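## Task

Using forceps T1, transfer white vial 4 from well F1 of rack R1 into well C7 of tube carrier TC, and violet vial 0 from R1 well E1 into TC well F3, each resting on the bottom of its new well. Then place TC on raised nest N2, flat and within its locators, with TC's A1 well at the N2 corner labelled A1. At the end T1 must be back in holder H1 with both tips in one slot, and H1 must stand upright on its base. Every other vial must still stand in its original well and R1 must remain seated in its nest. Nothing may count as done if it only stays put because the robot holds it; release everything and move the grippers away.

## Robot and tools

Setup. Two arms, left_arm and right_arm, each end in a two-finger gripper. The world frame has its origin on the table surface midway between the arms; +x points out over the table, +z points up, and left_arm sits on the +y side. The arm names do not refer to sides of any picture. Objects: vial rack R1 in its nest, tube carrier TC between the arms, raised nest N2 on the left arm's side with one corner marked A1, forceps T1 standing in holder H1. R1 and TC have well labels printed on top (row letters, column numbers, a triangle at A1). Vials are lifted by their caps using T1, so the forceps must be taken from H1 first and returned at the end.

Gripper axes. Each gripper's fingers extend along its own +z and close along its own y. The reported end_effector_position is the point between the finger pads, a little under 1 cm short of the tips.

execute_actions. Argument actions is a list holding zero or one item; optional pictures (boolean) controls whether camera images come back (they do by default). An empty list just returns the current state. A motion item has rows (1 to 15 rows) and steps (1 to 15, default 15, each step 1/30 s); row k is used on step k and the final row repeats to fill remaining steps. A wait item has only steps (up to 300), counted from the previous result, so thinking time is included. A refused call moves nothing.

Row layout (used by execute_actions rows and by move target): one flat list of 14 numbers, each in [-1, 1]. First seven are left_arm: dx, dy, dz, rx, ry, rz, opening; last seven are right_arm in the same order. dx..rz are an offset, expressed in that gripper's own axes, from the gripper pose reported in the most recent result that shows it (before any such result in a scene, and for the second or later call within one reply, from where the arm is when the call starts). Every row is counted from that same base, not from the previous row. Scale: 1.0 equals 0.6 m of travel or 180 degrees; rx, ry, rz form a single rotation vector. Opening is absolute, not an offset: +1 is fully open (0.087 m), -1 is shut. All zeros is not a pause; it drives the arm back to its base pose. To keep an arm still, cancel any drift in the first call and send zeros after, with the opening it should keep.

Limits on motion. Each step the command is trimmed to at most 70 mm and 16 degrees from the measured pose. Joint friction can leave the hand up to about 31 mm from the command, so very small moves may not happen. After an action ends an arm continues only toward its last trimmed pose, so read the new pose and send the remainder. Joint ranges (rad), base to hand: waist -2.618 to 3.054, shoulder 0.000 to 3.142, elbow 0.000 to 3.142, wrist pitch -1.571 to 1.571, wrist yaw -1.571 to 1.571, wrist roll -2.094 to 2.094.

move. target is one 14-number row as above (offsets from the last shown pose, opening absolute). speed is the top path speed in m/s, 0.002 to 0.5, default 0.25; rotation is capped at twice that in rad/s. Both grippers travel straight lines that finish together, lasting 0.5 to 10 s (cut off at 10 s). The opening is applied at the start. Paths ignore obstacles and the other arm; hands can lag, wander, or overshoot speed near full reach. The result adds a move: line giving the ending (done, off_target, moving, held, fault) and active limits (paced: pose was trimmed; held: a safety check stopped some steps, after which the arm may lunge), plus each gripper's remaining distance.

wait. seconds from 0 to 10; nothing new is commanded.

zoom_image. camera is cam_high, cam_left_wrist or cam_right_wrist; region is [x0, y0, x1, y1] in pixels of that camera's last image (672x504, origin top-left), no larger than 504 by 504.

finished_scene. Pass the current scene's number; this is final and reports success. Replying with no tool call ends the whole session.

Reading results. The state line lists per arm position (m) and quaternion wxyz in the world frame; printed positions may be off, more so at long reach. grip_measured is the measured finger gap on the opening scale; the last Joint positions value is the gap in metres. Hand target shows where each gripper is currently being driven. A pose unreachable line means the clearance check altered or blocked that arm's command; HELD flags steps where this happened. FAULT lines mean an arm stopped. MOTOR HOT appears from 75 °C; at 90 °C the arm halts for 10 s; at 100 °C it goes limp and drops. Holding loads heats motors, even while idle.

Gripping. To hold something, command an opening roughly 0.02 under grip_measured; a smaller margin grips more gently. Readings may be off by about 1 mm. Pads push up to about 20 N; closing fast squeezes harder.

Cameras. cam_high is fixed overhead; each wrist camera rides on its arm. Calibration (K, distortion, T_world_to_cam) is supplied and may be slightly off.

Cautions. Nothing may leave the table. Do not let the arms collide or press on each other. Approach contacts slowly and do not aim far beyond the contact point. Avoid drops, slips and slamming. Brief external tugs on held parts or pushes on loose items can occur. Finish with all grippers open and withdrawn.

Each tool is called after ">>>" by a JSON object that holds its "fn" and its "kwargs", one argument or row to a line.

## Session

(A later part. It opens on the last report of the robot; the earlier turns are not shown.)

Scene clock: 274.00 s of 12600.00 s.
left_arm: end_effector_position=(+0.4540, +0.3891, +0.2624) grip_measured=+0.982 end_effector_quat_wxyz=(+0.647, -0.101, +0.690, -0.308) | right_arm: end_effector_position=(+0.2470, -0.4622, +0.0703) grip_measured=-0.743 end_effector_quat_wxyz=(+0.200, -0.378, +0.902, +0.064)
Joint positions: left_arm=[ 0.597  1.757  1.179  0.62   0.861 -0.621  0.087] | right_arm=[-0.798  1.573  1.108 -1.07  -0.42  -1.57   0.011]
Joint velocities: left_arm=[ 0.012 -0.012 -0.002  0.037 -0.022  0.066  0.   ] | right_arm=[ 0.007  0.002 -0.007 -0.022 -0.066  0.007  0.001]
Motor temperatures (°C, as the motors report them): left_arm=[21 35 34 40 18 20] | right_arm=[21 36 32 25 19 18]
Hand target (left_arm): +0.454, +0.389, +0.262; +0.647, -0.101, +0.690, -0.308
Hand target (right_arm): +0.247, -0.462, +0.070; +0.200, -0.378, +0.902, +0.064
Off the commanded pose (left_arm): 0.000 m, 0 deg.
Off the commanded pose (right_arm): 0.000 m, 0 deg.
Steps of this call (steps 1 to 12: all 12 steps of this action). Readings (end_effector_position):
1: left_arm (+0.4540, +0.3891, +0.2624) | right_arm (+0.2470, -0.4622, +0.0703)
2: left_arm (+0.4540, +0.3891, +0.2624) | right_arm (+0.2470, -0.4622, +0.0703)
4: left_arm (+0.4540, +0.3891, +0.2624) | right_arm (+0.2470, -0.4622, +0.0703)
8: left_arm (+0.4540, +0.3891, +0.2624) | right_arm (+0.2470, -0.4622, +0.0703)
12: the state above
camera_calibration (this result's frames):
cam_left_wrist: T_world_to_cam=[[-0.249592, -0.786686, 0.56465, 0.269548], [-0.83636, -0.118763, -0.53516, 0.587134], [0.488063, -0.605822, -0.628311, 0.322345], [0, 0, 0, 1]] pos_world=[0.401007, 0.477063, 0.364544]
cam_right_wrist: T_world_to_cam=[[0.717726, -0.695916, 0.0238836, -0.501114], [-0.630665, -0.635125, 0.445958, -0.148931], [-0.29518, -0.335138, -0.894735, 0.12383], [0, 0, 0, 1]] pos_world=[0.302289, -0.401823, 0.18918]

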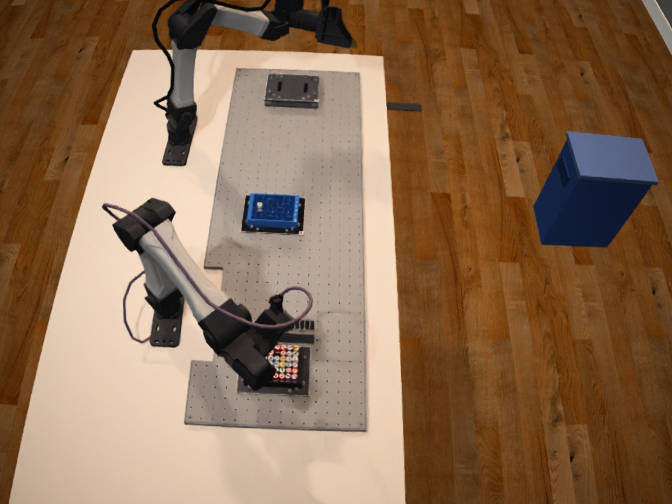

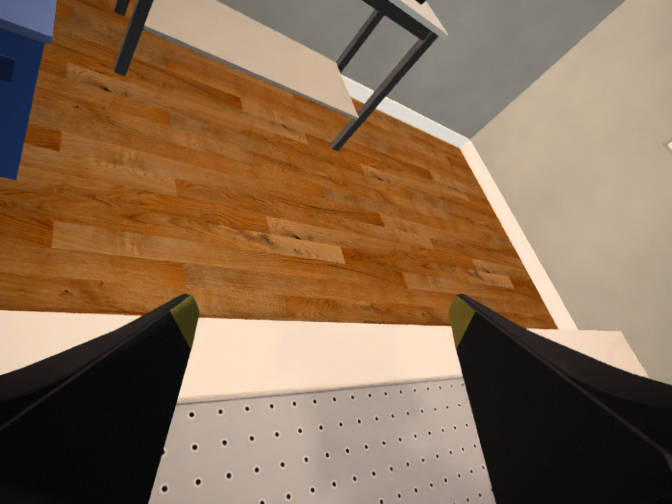

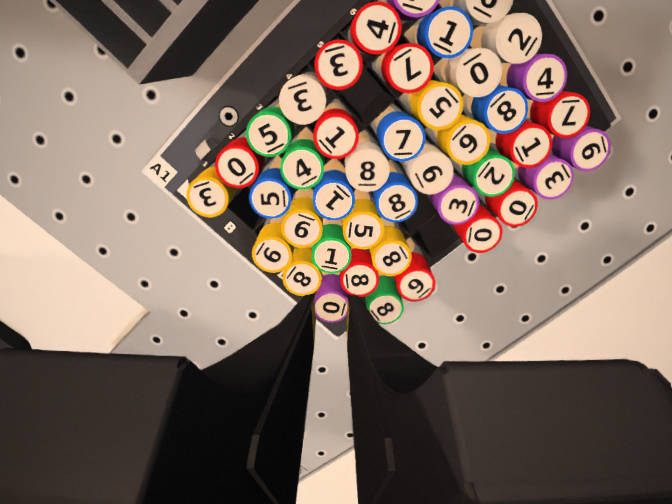

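>>> {"fn": "move", "kwargs": {
  "target": [0,0,0,0,0,0,1,-0.049,-0.006,-0.11,0,0,0,-0.753],
  "speed": 0.06
}}

Scene clock: 281.13 s of 12600.00 s.
left_arm: end_effector_position=(+0.4540, +0.3891, +0.2624) grip_measured=+0.982 end_effector_quat_wxyz=(+0.647, -0.101, +0.690, -0.308) | right_arm: end_effector_position=(+0.2482, -0.4634, +0.1359) grip_measured=-0.743 end_effector_quat_wxyz=(+0.198, -0.377, +0.902, +0.067)
Joint positions: left_arm=[ 0.597  1.757  1.179  0.62   0.861 -0.621  0.087] | right_arm=[-0.798  1.563  1.361 -1.34  -0.42  -1.57   0.011]
Joint velocities: left_arm=[-0.017 -0.002 -0.002 -0.037  0.007 -0.11   0.001] | right_arm=[-0.007 -0.012  0.012 -0.037  0.022 -0.051 -0.   ]
Motor temperatures (°C, as the motors report them): left_arm=[21 35 34 40 18 20] | right_arm=[21 36 33 25 19 18]
Hand target (left_arm): +0.454, +0.389, +0.262; +0.647, -0.101, +0.690, -0.308
Hand target (right_arm): +0.249, -0.463, +0.143; +0.200, -0.378, +0.902, +0.063
Off the commanded pose (left_arm): 0.000 m, 0 deg.
Off the commanded pose (right_arm): 0.007 m, 0 deg.
After step 90, 2.43 s passed at rest.
move: done
camera_calibration (this result's frames):
cam_left_wrist: T_world_to_cam=[[-0.249592, -0.786686, 0.56465, 0.269548], [-0.83636, -0.118763, -0.53516, 0.587134], [0.488063, -0.605822, -0.628311, 0.322345], [0, 0, 0, 1]] pos_world=[0.401007, 0.477063, 0.364544]
cam_right_wrist: T_world_to_cam=[[0.717839, -0.696028, 0.015875, -0.503288], [-0.628134, -0.637646, 0.445931, -0.179962], [-0.300258, -0.330079, -0.894926, 0.186072], [0, 0, 0, 1]] pos_world=[0.304109, -0.403636, 0.254761]

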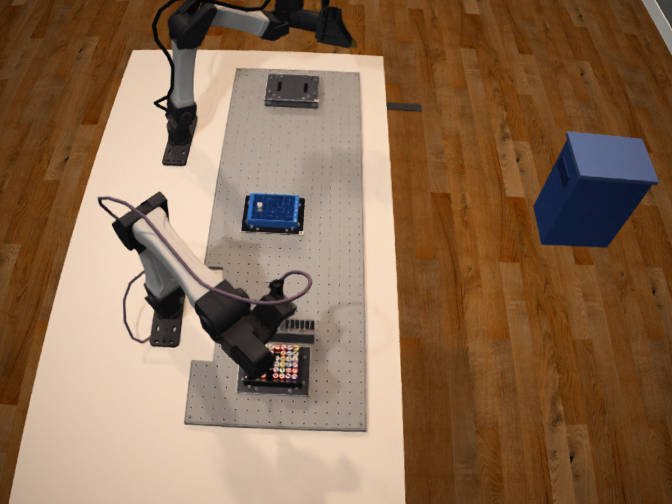

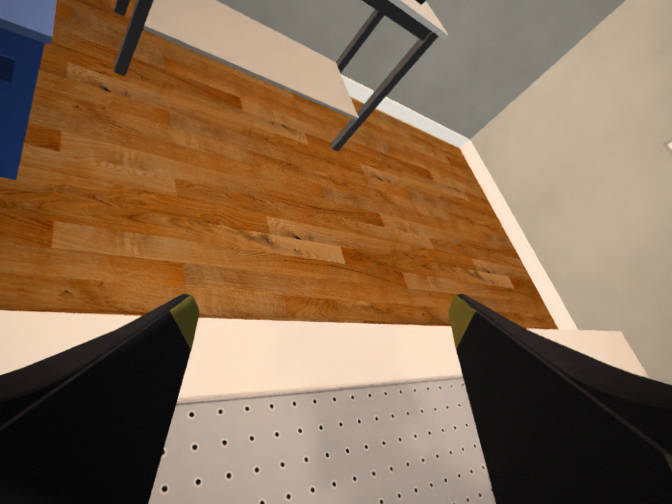

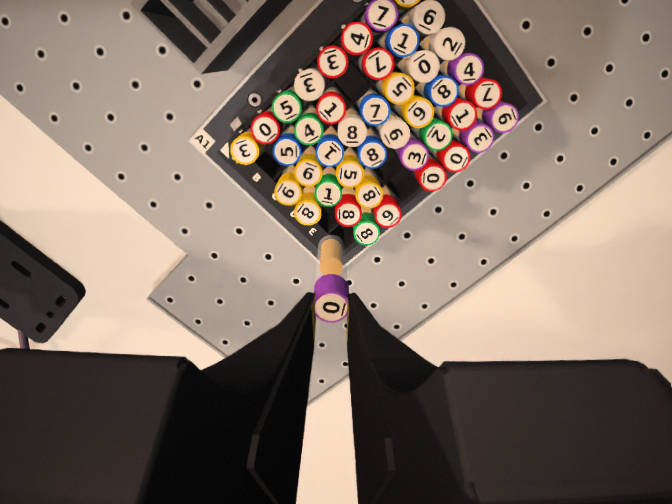

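>>> {"fn": "move", "kwargs": {
  "target": [0,0,0,0,0,0,1,-0.573,0.53,0.254,-0.102,-0.007,-0.228,-0.753],
  "speed": 0.2
}}

Scene clock: 297.87 s of 12600.00 s.
left_arm: end_effector_position=(+0.4540, +0.3891, +0.2624) grip_measured=+0.982 end_effector_quat_wxyz=(+0.647, -0.101, +0.690, -0.308) | right_arm: end_effector_position=(+0.2806, +0.0302, +0.1289) grip_measured=-0.743 end_effector_quat_wxyz=(-0.165, +0.693, -0.685, -0.155)
Joint positions: left_arm=[ 0.597  1.757  1.179  0.62   0.861 -0.621  0.087] | right_arm=[ 0.83   1.874  1.667 -1.006 -0.289 -0.685  0.011]
Joint velocities: left_arm=[-0.002 -0.002 -0.032 -0.081  0.022 -0.066  0.   ] | right_arm=[ 0.012  0.007  0.017 -0.095  0.066  0.007 -0.   ]
Motor temperatures (°C, as the motors report them): left_arm=[21 35 34 40 18 20] | right_arm=[21 37 34 24 19 18]
Hand target (left_arm): +0.454, +0.389, +0.262; +0.647, -0.101, +0.690, -0.308
Hand target (right_arm): +0.280, +0.030, +0.129; -0.158, +0.692, -0.688, -0.150
Off the commanded pose (left_arm): 0.000 m, 0 deg.
Off the commanded pose (right_arm): 0.009 m, 2 deg.
After step 90, 10.90 s passed at rest.
move: done
camera_calibration (this result's frames):
cam_left_wrist: T_world_to_cam=[[-0.249592, -0.786686, 0.56465, 0.269548], [-0.83636, -0.118763, -0.53516, 0.587134], [0.488063, -0.605822, -0.628311, 0.322345], [0, 0, 0, 1]] pos_world=[0.401007, 0.477063, 0.364544]
cam_right_wrist: T_world_to_cam=[[0.999736, 0.022748, 0.00331963, -0.282117], [0.0193428, -0.910395, 0.413288, -0.0109572], [0.0124237, -0.413115, -0.910594, 0.269255], [0, 0, 0, 1]] pos_world=[0.278909, 0.107676, 0.250647]

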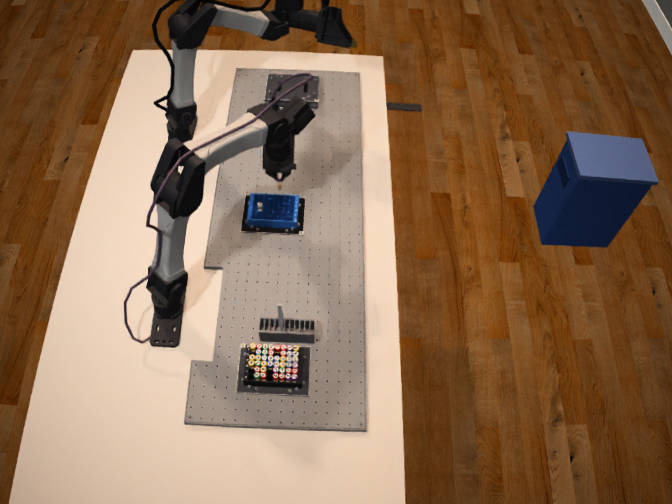

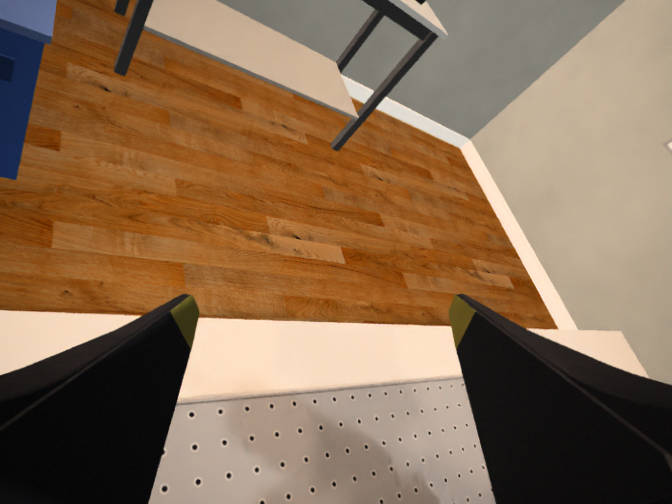

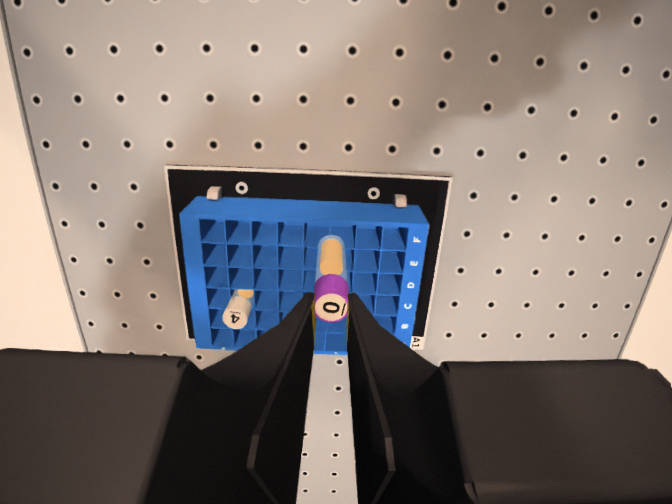

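>>> {"fn": "move", "kwargs": {
  "target": [0,0,0,0,0,0,1,0.038,-0.017,0.038,0.004,0.014,0,-0.753],
  "speed": 0.05
}}

>>> {"fn": "zoom_image", "kwargs": {
  "camera": "cam_right_wrist",
  "region": [250,190,450,340]
}}

Scene clock: 309.03 s of 12600.00 s.
left_arm: end_effector_position=(+0.4540, +0.3891, +0.2624) grip_measured=+0.982 end_effector_quat_wxyz=(+0.647, -0.101, +0.690, -0.308) | right_arm: end_effector_position=(+0.2878, +0.0257, +0.1117) grip_measured=-0.743 end_effector_quat_wxyz=(-0.165, +0.696, -0.684, -0.144)
Joint positions: left_arm=[ 0.597  1.757  1.179  0.62   0.861 -0.621  0.087] | right_arm=[ 0.819  1.882  1.613 -0.95  -0.272 -0.706  0.011]
Joint velocities: left_arm=[-0.017 -0.012 -0.012 -0.051 -0.007 -0.037 -0.001] | right_arm=[ 0.012 -0.002 -0.002  0.007  0.007  0.007 -0.001]
Motor temperatures (°C, as the motors report them): left_arm=[21 35 34 40 18 20] | right_arm=[21 38 35 25 19 18]
Hand target (left_arm): +0.454, +0.389, +0.262; +0.647, -0.101, +0.690, -0.308
Hand target (right_arm): +0.291, +0.019, +0.099; -0.154, +0.695, -0.689, -0.136
Off the commanded pose (left_arm): 0.000 m, 0 deg.
Off the commanded pose (right_arm): 0.015 m, 2 deg.
After step 90, 7.10 s passed at rest.
move: off_target (right_arm)
camera_calibration (this result's frames):
cam_left_wrist: T_world_to_cam=[[-0.249592, -0.786686, 0.56465, 0.269548], [-0.83636, -0.118763, -0.53516, 0.587134], [0.488063, -0.605822, -0.628311, 0.322345], [0, 0, 0, 1]] pos_world=[0.401007, 0.477063, 0.364544]
cam_right_wrist: T_world_to_cam=[[0.999495, 0.0246338, 0.0200977, -0.291055], [0.0136579, -0.903553, 0.42826, -0.00835695], [0.028709, -0.427769, -0.903432, 0.246569], [0, 0, 0, 1]] pos_world=[0.283943, 0.105093, 0.232187]

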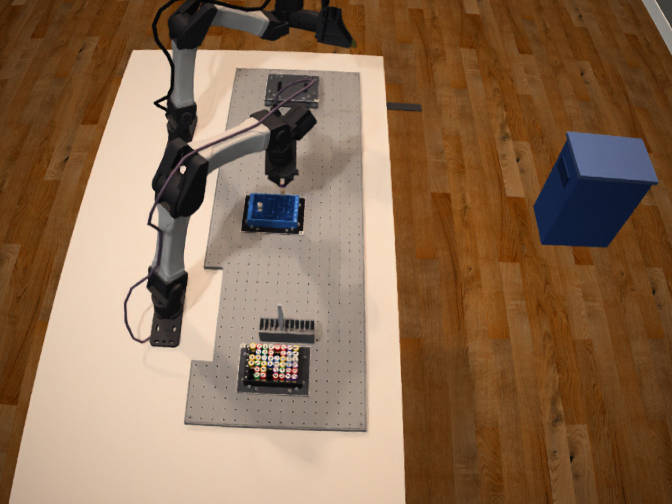

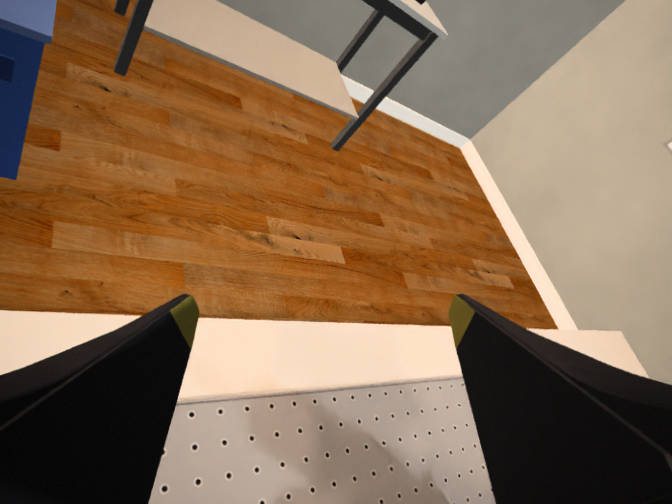

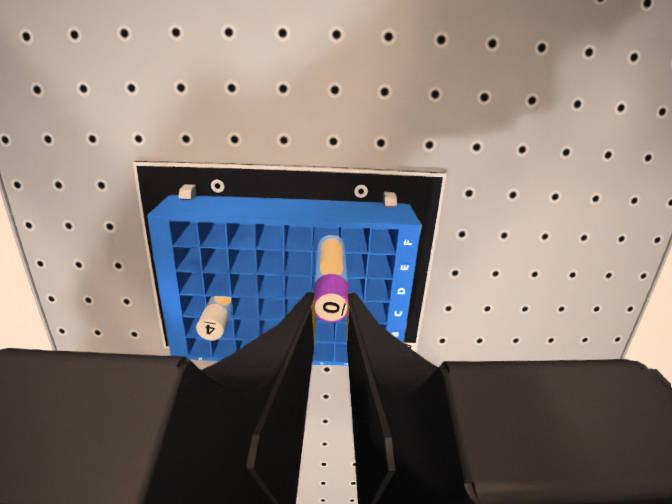

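Region (250, 190, 450, 340) of cam_right_wrist's 672x504 image, scaled by 2.520, with more detail than that image has; it fills the top 378 rows of this view, and the rest is white.

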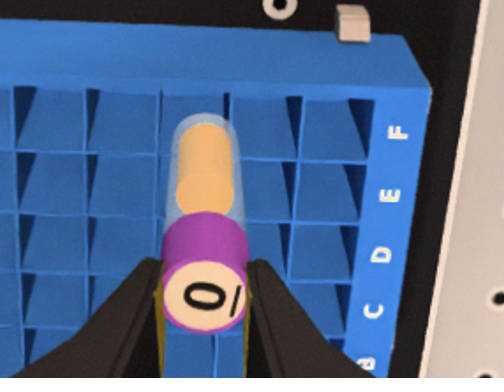

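>>> {"fn": "move", "kwargs": {
  "target": [0,0,0,0,0,0,1,0.024,0.01,0.026,-0.008,0.009,0,-0.753],
  "speed": 0.04
}}

>>> {"fn": "zoom_image", "kwargs": {
  "camera": "cam_right_wrist",
  "region": [250,190,450,340]
}}

Scene clock: 321.20 s of 12600.00 s.
left_arm: end_effector_position=(+0.4540, +0.3891, +0.2624) grip_measured=+0.982 end_effector_quat_wxyz=(+0.647, -0.101, +0.690, -0.308) | right_arm: end_effector_position=(+0.2842, +0.0214, +0.1011) grip_measured=-0.743 end_effector_quat_wxyz=(-0.154, +0.698, -0.685, -0.143)
Joint positions: left_arm=[ 0.597  1.757  1.179  0.62   0.861 -0.621  0.087] | right_arm=[ 0.819  1.882  1.575 -0.934 -0.271 -0.711  0.011]
Joint velocities: left_arm=[-0.012  0.007 -0.017  0.037  0.007 -0.022  0.001] | right_arm=[-0.002  0.012 -0.002  0.066  0.022 -0.081 -0.   ]
Motor temperatures (°C, as the motors report them): left_arm=[21 35 34 40 18 20] | right_arm=[21 39 34 26 19 18]
Hand target (left_arm): +0.454, +0.389, +0.262; +0.647, -0.101, +0.690, -0.308
Hand target (right_arm): +0.283, +0.019, +0.092; -0.146, +0.700, -0.685, -0.143
Off the commanded pose (left_arm): 0.000 m, 0 deg.
Off the commanded pose (right_arm): 0.010 m, 1 deg.
After step 90, 8.37 s passed at rest.
move: done
camera_calibration (this result's frames):
cam_left_wrist: T_world_to_cam=[[-0.249592, -0.786686, 0.56465, 0.269548], [-0.83636, -0.118763, -0.53516, 0.587134], [0.488063, -0.605822, -0.628311, 0.322345], [0, 0, 0, 1]] pos_world=[0.401007, 0.477063, 0.364544]
cam_right_wrist: T_world_to_cam=[[0.999568, 0.028537, 0.00706589, -0.285844], [0.0224597, -0.896339, 0.442801, -0.0118145], [0.0189696, -0.44245, -0.896592, 0.237636], [0, 0, 0, 1]] pos_world=[0.281478, 0.10271, 0.220314]

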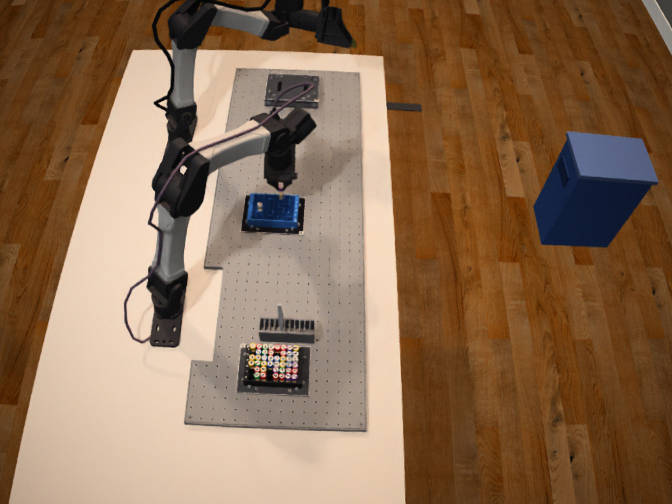

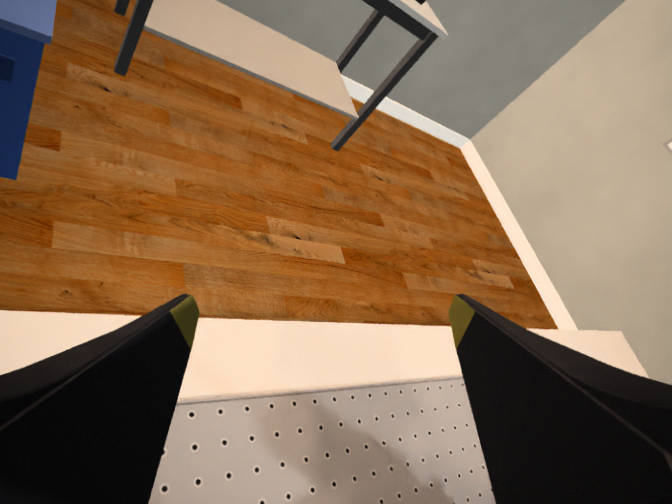

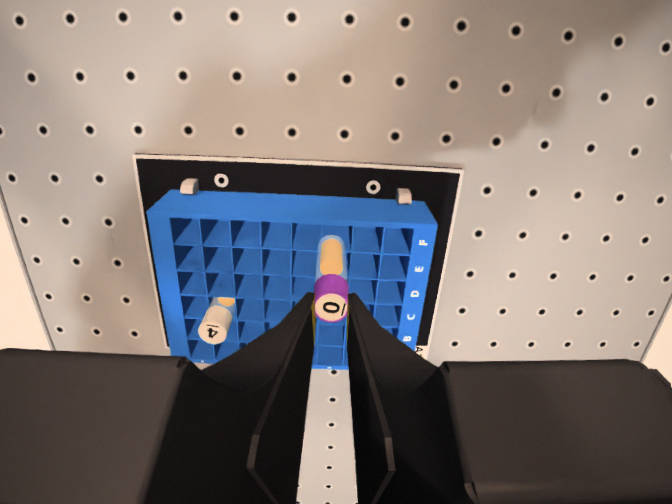

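Region (250, 190, 450, 340) of cam_right_wrist's 672x504 image, scaled by 2.520, with more detail than that image has; it fills the top 378 rows of this view, and the rest is white.

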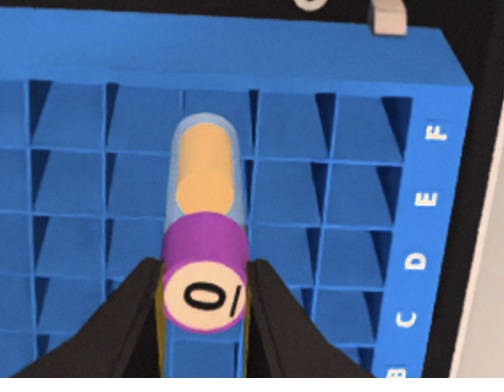

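Overshot; nudge outward ~3 mm via wrist pitch.

>>> {"fn": "execute_actions", "kwargs": {
  "actions": [
    {"rows":[[0,0,0,0,0,0,1,-0.007,-0.007,0.002,0.007,-0.008,0,-0.753]],"steps":15}
  ]
}}

>>> {"fn": "zoom_image", "kwargs": {
  "camera": "cam_right_wrist",
  "region": [250,190,450,340]
}}

Scene clock: 334.10 s of 12600.00 s.
left_arm: end_effector_position=(+0.4540, +0.3891, +0.2624) grip_measured=+0.982 end_effector_quat_wxyz=(+0.647, -0.101, +0.690, -0.308) | right_arm: end_effector_position=(+0.2887, +0.0264, +0.1026) grip_measured=-0.743 end_effector_quat_wxyz=(-0.168, +0.697, -0.682, -0.144)
Joint positions: left_arm=[ 0.597  1.757  1.179  0.62   0.861 -0.621  0.087] | right_arm=[ 0.819  1.882  1.575 -0.906 -0.271 -0.709  0.011]
Joint velocities: left_arm=[-0.002 -0.012 -0.002 -0.007 -0.051 -0.007 -0.   ] | right_arm=[ 0.007 -0.002 -0.022 -0.051 -0.066  0.022 -0.   ]
Motor temperatures (°C, as the motors report them): left_arm=[21 35 34 40 18 20] | right_arm=[21 41 34 26 19 18]
Hand target (left_arm): +0.454, +0.389, +0.262; +0.647, -0.101, +0.690, -0.308
Hand target (right_arm): +0.288, +0.026, +0.102; -0.170, +0.694, -0.684, -0.145
Off the commanded pose (left_arm): 0.000 m, 0 deg.
Off the commanded pose (right_arm): 0.001 m, 1 deg.
Steps of this call (steps 1 to 90: nothing new was sent; then 9.40 s passed at rest; steps 91 to 105: all 15 steps of this action). Readings (end_effector_position):
91: left_arm (+0.4540, +0.3891, +0.2624) | right_arm (+0.2849, +0.0221, +0.1013)
92: left_arm (+0.4540, +0.3891, +0.2624) | right_arm (+0.2856, +0.0230, +0.1016)
94: left_arm (+0.4540, +0.3891, +0.2624) | right_arm (+0.2869, +0.0243, +0.1020)
98: left_arm (+0.4540, +0.3891, +0.2624) | right_arm (+0.2881, +0.0257, +0.1024)
105: the state above
camera_calibration (this result's frames):
cam_left_wrist: T_world_to_cam=[[-0.249592, -0.786686, 0.56465, 0.269548], [-0.83636, -0.118763, -0.53516, 0.587134], [0.488063, -0.605822, -0.628311, 0.322345], [0, 0, 0, 1]] pos_world=[0.401007, 0.477063, 0.364544]
cam_right_wrist: T_world_to_cam=[[0.99931, 0.0268155, 0.0257161, -0.292342], [0.0133684, -0.905314, 0.424531, -0.00330467], [0.0346652, -0.423895, -0.905048, 0.237007], [0, 0, 0, 1]] pos_world=[0.283969, 0.105314, 0.223424]

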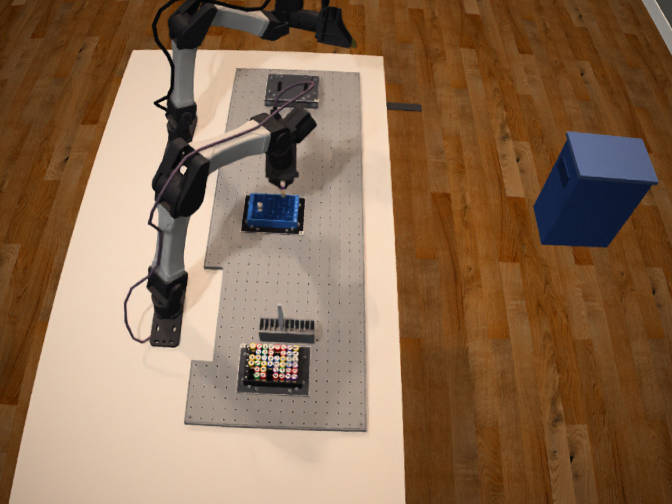

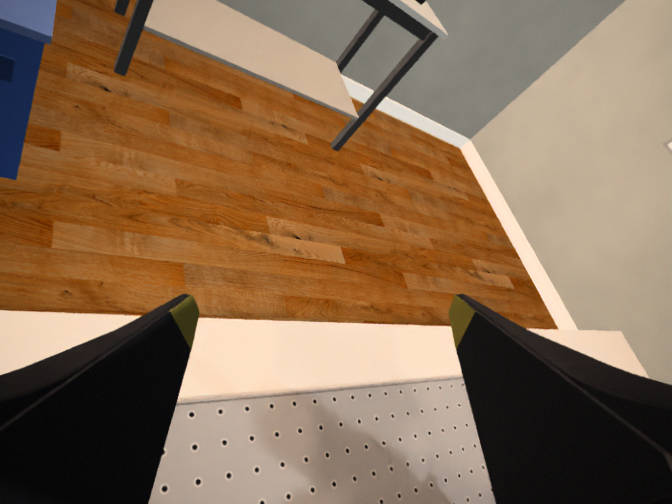

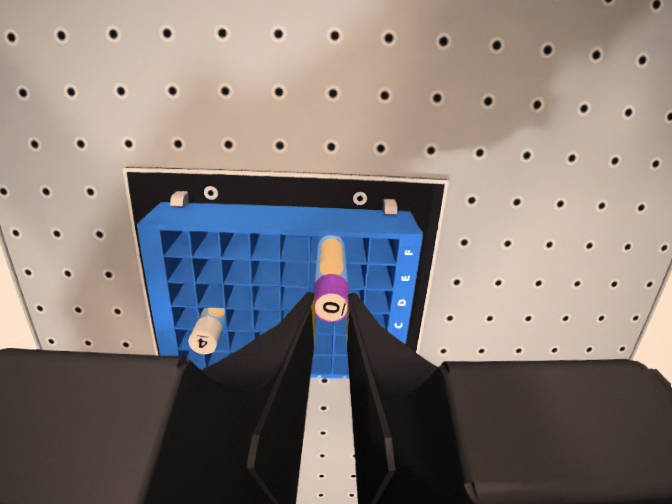

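Region (250, 190, 450, 340) of cam_right_wrist's 672x504 image, scaled by 2.520, with more detail than that image has; it fills the top 378 rows of this view, and the rest is white.

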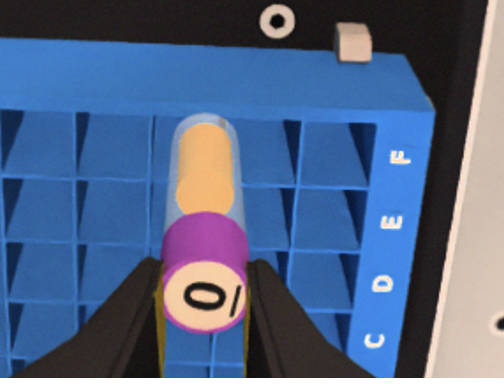

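>>> {"fn": "execute_actions", "kwargs": {
  "actions": [
    {"rows":[[0,0,0,0,0,0,1,0.009,0.008,0,-0.008,0.009,0,-0.753]],"steps":12}
  ],
  "pictures": false
}}

Scene clock: 349.27 s of 12600.00 s.
left_arm: end_effector_position=(+0.4540, +0.3891, +0.2624) grip_measured=+0.982 end_effector_quat_wxyz=(+0.647, -0.101, +0.690, -0.308) | right_arm: end_effector_position=(+0.2853, +0.0225, +0.1015) grip_measured=-0.743 end_effector_quat_wxyz=(-0.158, +0.698, -0.684, -0.143)
Joint positions: left_arm=[ 0.597  1.757  1.179  0.62   0.861 -0.621  0.087] | right_arm=[ 0.819  1.882  1.575 -0.928 -0.271 -0.711  0.011]
Joint velocities: left_arm=[-0.002 -0.007 -0.002  0.022  0.007 -0.037 -0.   ] | right_arm=[-0.017 -0.007  0.007 -0.022 -0.066  0.007 -0.001]
Motor temperatures (°C, as the motors report them): left_arm=[21 36 34 40 18 20] | right_arm=[21 43 34 26 19 18]
Hand target (left_arm): +0.454, +0.389, +0.262; +0.647, -0.101, +0.690, -0.308
Hand target (right_arm): +0.284, +0.021, +0.100; -0.150, +0.701, -0.683, -0.142
Off the commanded pose (left_arm): 0.000 m, 0 deg.
Off the commanded pose (right_arm): 0.002 m, 1 deg.
Steps of this call (steps 1 to 90: nothing new was sent; then 11.77 s passed at rest; steps 91 to 102: all 12 steps of this action). Readings (end_effector_position):
91: left_arm (+0.4540, +0.3891, +0.2624) | right_arm (+0.2885, +0.0262, +0.1026)
92: left_arm (+0.4540, +0.3891, +0.2624) | right_arm (+0.2879, +0.0255, +0.1024)
94: left_arm (+0.4540, +0.3891, +0.2624) | right_arm (+0.2868, +0.0243, +0.1020)
98: left_arm (+0.4540, +0.3891, +0.2624) | right_arm (+0.2857, +0.0230, +0.1016)
102: the state above

Now an unbiased descent, which drifts outward.

>>> {"fn": "move", "kwargs": {
  "target": [0,0,0,0,0,0,1,0.013,0.001,0.027,0,0,0,-0.753],
  "speed": 0.03
}}

>>> {"fn": "zoom_image", "kwargs": {
  "camera": "cam_right_wrist",
  "region": [250,190,450,340]
}}

Scene clock: 356.10 s of 12600.00 s.
left_arm: end_effector_position=(+0.4540, +0.3891, +0.2624) grip_measured=+0.982 end_effector_quat_wxyz=(+0.647, -0.101, +0.690, -0.308) | right_arm: end_effector_position=(+0.2878, +0.0274, +0.0996) grip_measured=-0.743 end_effector_quat_wxyz=(-0.172, +0.698, -0.680, -0.148)
Joint positions: left_arm=[ 0.597  1.757  1.179  0.62   0.861 -0.621  0.087] | right_arm=[ 0.819  1.874  1.55  -0.879 -0.279 -0.712  0.011]
Joint velocities: left_arm=[-0.017  0.002  0.012  0.022 -0.022 -0.022  0.001] | right_arm=[-0.007  0.017 -0.007 -0.022 -0.037  0.007 -0.   ]
Motor temperatures (°C, as the motors report them): left_arm=[21 36 34 40 18 20] | right_arm=[21 43 34 26 19 18]
Hand target (left_arm): +0.454, +0.389, +0.262; +0.647, -0.101, +0.690, -0.308
Hand target (right_arm): +0.285, +0.022, +0.084; -0.157, +0.698, -0.684, -0.143
Off the commanded pose (left_arm): 0.000 m, 0 deg.
Off the commanded pose (right_arm): 0.017 m, 2 deg.
After step 90, 3.00 s passed at rest.
move: off_target (right_arm)
camera_calibration (this result's frames):
cam_left_wrist: T_world_to_cam=[[-0.249592, -0.786686, 0.56465, 0.269548], [-0.83636, -0.118763, -0.53516, 0.587134], [0.488063, -0.605822, -0.628311, 0.322345], [0, 0, 0, 1]] pos_world=[0.401007, 0.477063, 0.364544]
cam_right_wrist: T_world_to_cam=[[0.999101, 0.0317348, 0.0281023, -0.291686], [0.0172782, -0.910271, 0.413653, -0.00101522], [0.0387079, -0.412795, -0.910001, 0.233694], [0, 0, 0, 1]] pos_world=[0.282395, 0.1048, 0.221279]

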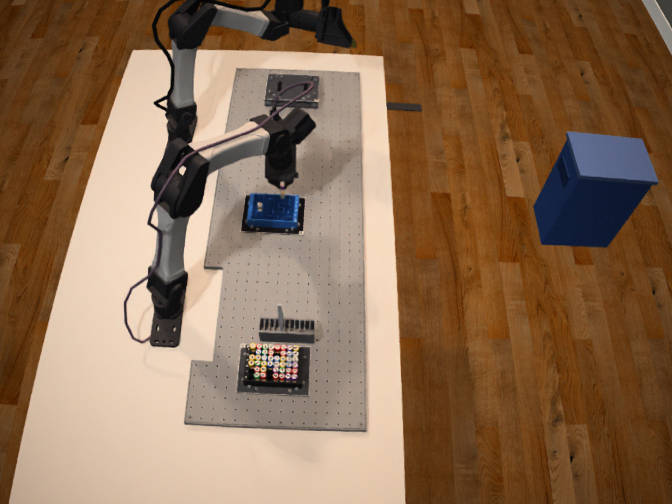

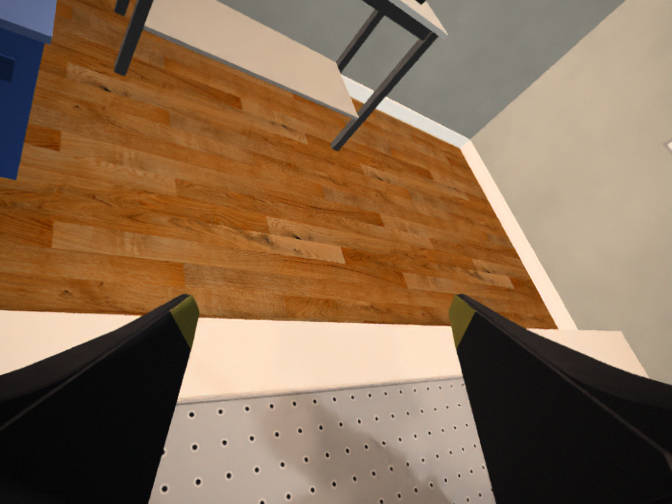

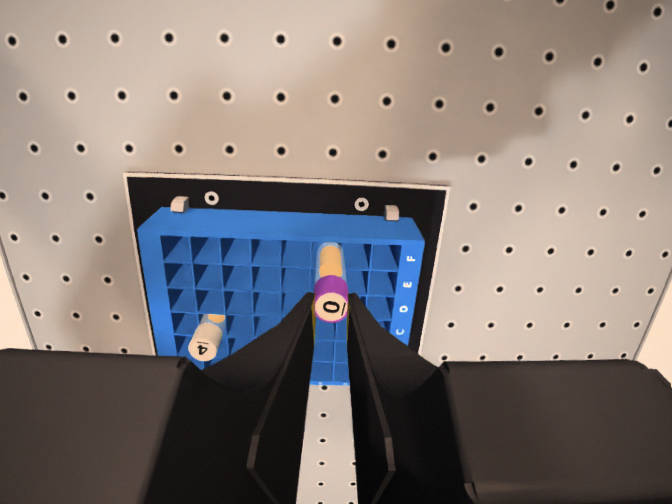

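Region (250, 190, 450, 340) of cam_right_wrist's 672x504 image, scaled by 2.520, with more detail than that image has; it fills the top 378 rows of this view, and the rest is white.

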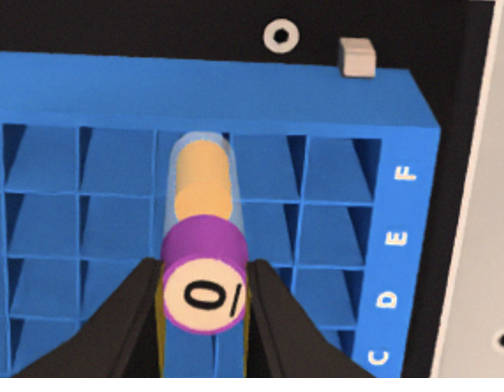

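>>> {"fn": "execute_actions", "kwargs": {
  "actions": [
    {"rows":[[0,0,0,0,0,0,1,0.005,0.007,0.002,-0.007,0.005,0,-0.753]],"steps":12}
  ]
}}

>>> {"fn": "zoom_image", "kwargs": {
  "camera": "cam_right_wrist",
  "region": [250,190,450,340]
}}

Scene clock: 362.20 s of 12600.00 s.
left_arm: end_effector_position=(+0.4540, +0.3891, +0.2624) grip_measured=+0.982 end_effector_quat_wxyz=(+0.647, -0.101, +0.690, -0.308) | right_arm: end_effector_position=(+0.2871, +0.0274, +0.0995) grip_measured=-0.743 end_effector_quat_wxyz=(-0.171, +0.698, -0.679, -0.149)
Joint positions: left_arm=[ 0.597  1.757  1.179  0.62   0.861 -0.621  0.087] | right_arm=[ 0.819  1.874  1.55  -0.881 -0.282 -0.712  0.011]
Joint velocities: left_arm=[-0.002 -0.007  0.012 -0.081 -0.007  0.037  0.001] | right_arm=[ 0.007  0.002 -0.022 -0.007 -0.007 -0.037 -0.001]
Motor temperatures (°C, as the motors report them): left_arm=[21 36 34 40 18 20] | right_arm=[21 43 34 26 19 18]
Hand target (left_arm): +0.454, +0.389, +0.262; +0.647, -0.101, +0.690, -0.308
Hand target (right_arm): +0.284, +0.025, +0.097; -0.160, +0.701, -0.679, -0.149
Off the commanded pose (left_arm): 0.000 m, 0 deg.
Off the commanded pose (right_arm): 0.005 m, 1 deg.
Steps of this call (steps 1 to 90: nothing new was sent; then 2.70 s passed at rest; steps 91 to 102: all 12 steps of this action). Readings (end_effector_position):
91: left_arm (+0.4540, +0.3891, +0.2624) | right_arm (+0.2874, +0.0275, +0.0996)
92: left_arm (+0.4540, +0.3891, +0.2624) | right_arm (+0.2872, +0.0273, +0.0995)
94: left_arm (+0.4540, +0.3891, +0.2624) | right_arm (+0.2871, +0.0274, +0.0995)
98: left_arm (+0.4540, +0.3891, +0.2624) | right_arm (+0.2871, +0.0274, +0.0995)
102: the state above
camera_calibration (this result's frames):
cam_left_wrist: T_world_to_cam=[[-0.249592, -0.786686, 0.56465, 0.269548], [-0.83636, -0.118763, -0.53516, 0.587134], [0.488063, -0.605822, -0.628311, 0.322345], [0, 0, 0, 1]] pos_world=[0.401007, 0.477063, 0.364544]
cam_right_wrist: T_world_to_cam=[[0.999153, 0.0326846, 0.024986, -0.290737], [0.0194433, -0.910363, 0.413354, -0.00160956], [0.0362567, -0.412518, -0.910228, 0.234367], [0, 0, 0, 1]] pos_world=[0.282025, 0.104718, 0.221257]

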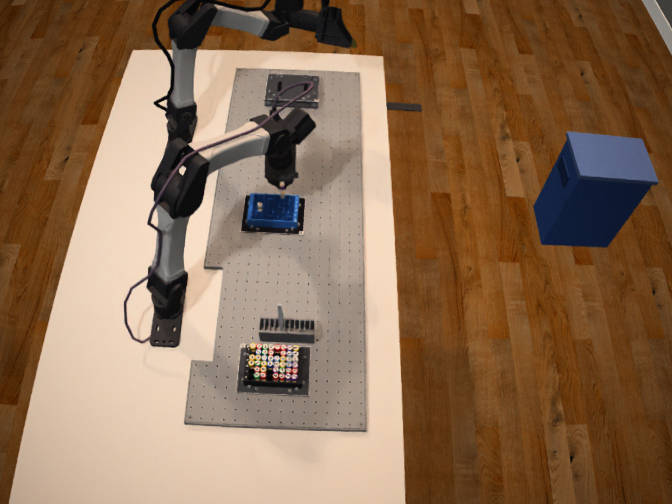

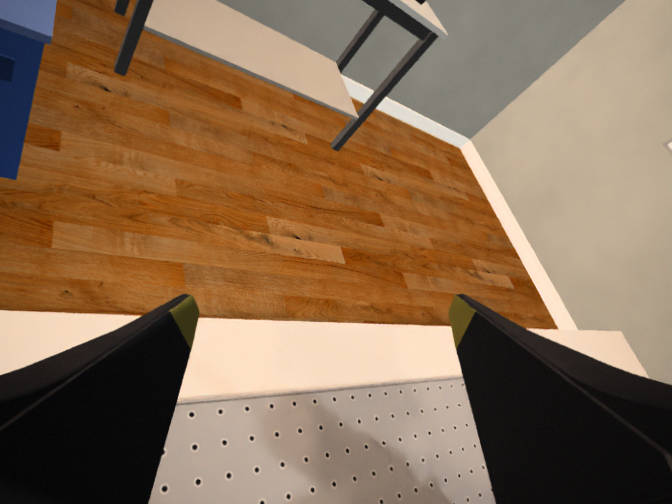

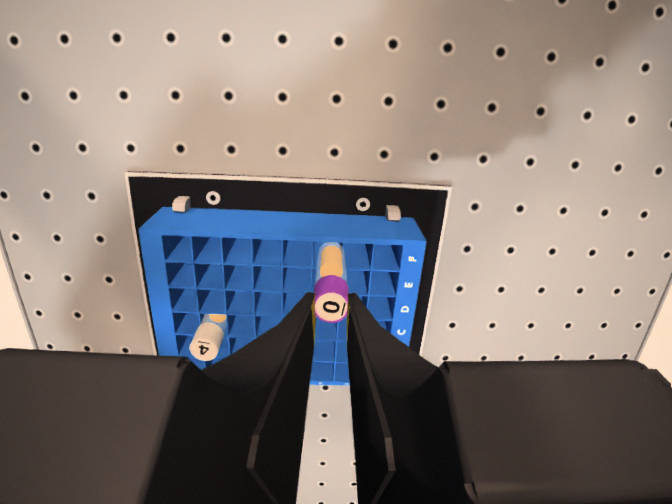

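Region (250, 190, 450, 340) of cam_right_wrist's 672x504 image, scaled by 2.520, with more detail than that image has; it fills the top 378 rows of this view, and the rest is white.

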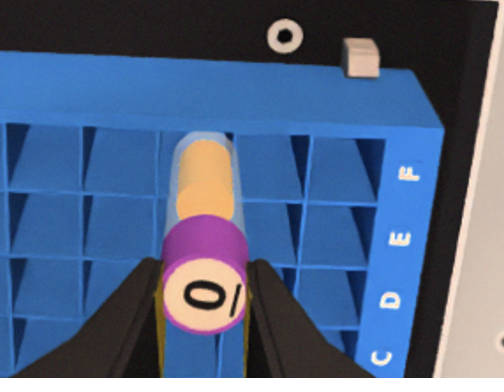

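>>> {"fn": "execute_actions", "kwargs": {
  "actions": [
    {"rows":[[0,0,0,0,0,0,1,0.001,0.011,0,-0.011,0.001,0,-0.753]],"steps":12}
  ]
}}

>>> {"fn": "zoom_image", "kwargs": {
  "camera": "cam_right_wrist",
  "region": [250,190,450,340]
}}

Scene clock: 368.60 s of 12600.00 s.
left_arm: end_effector_position=(+0.4540, +0.3891, +0.2624) grip_measured=+0.982 end_effector_quat_wxyz=(+0.647, -0.101, +0.690, -0.308) | right_arm: end_effector_position=(+0.2864, +0.0279, +0.0996) grip_measured=-0.743 end_effector_quat_wxyz=(-0.171, +0.698, -0.678, -0.151)
Joint positions: left_arm=[ 0.597  1.757  1.179  0.62   0.861 -0.621  0.087] | right_arm=[ 0.819  1.874  1.55  -0.882 -0.287 -0.713  0.011]
Joint velocities: left_arm=[-0.002 -0.012 -0.012 -0.081  0.037 -0.007  0.   ] | right_arm=[ 0.002 -0.012  0.002  0.022 -0.007 -0.022  0.   ]
Motor temperatures (°C, as the motors report them): left_arm=[21 36 34 40 18 20] | right_arm=[21 43 34 26 19 18]
Hand target (left_arm): +0.454, +0.389, +0.262; +0.647, -0.101, +0.690, -0.308
Hand target (right_arm): +0.281, +0.027, +0.099; -0.158, +0.701, -0.677, -0.159
Off the commanded pose (left_arm): 0.000 m, 0 deg.
Off the commanded pose (right_arm): 0.006 m, 2 deg.
Steps of this call (steps 1 to 90: nothing new was sent; then 3.00 s passed at rest; steps 91 to 102: all 12 steps of this action). Readings (end_effector_position):
91: left_arm (+0.4540, +0.3891, +0.2624) | right_arm (+0.2867, +0.0275, +0.0995)
92: left_arm (+0.4540, +0.3891, +0.2624) | right_arm (+0.2865, +0.0277, +0.0996)
94: left_arm (+0.4540, +0.3891, +0.2624) | right_arm (+0.2864, +0.0278, +0.0996)
98: left_arm (+0.4540, +0.3891, +0.2624) | right_arm (+0.2864, +0.0278, +0.0996)
102: the state above
camera_calibration (this result's frames):
cam_left_wrist: T_world_to_cam=[[-0.249592, -0.786686, 0.56465, 0.269548], [-0.83636, -0.118763, -0.53516, 0.587134], [0.488063, -0.605822, -0.628311, 0.322345], [0, 0, 0, 1]] pos_world=[0.401007, 0.477063, 0.364544]
cam_right_wrist: T_world_to_cam=[[0.999118, 0.0358881, 0.0218213, -0.289797], [0.0237765, -0.911543, 0.410517, -0.00207587], [0.0346237, -0.409636, -0.911592, 0.235222], [0, 0, 0, 1]] pos_world=[0.281446, 0.104863, 0.221603]

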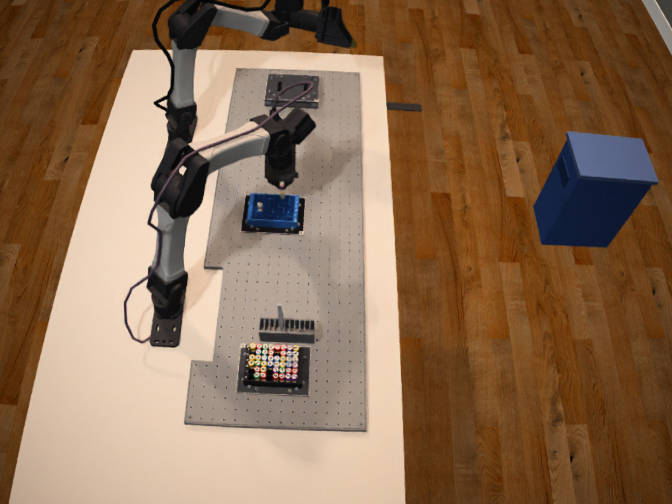

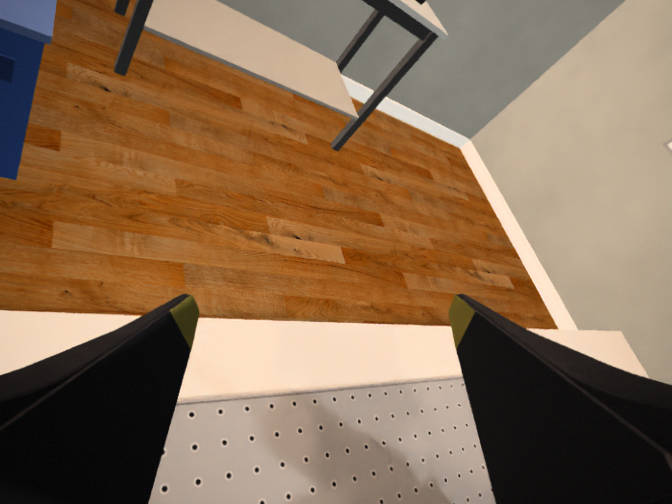

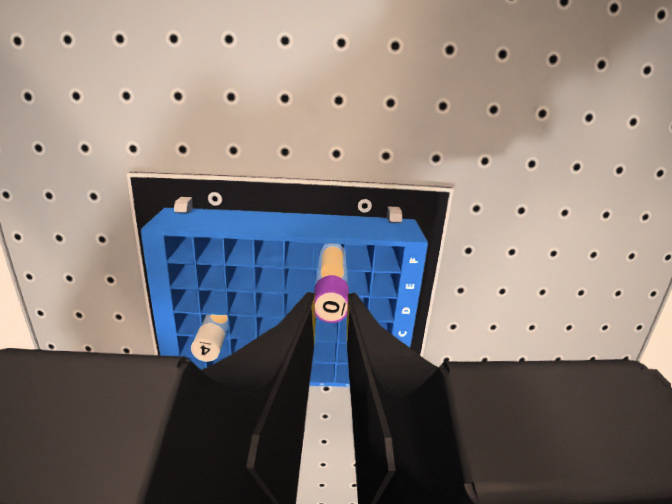

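Region (250, 190, 450, 340) of cam_right_wrist's 672x504 image, scaled by 2.520, with more detail than that image has; it fills the top 378 rows of this view, and the rest is white.

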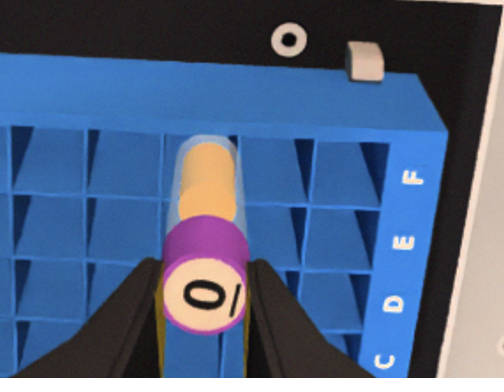

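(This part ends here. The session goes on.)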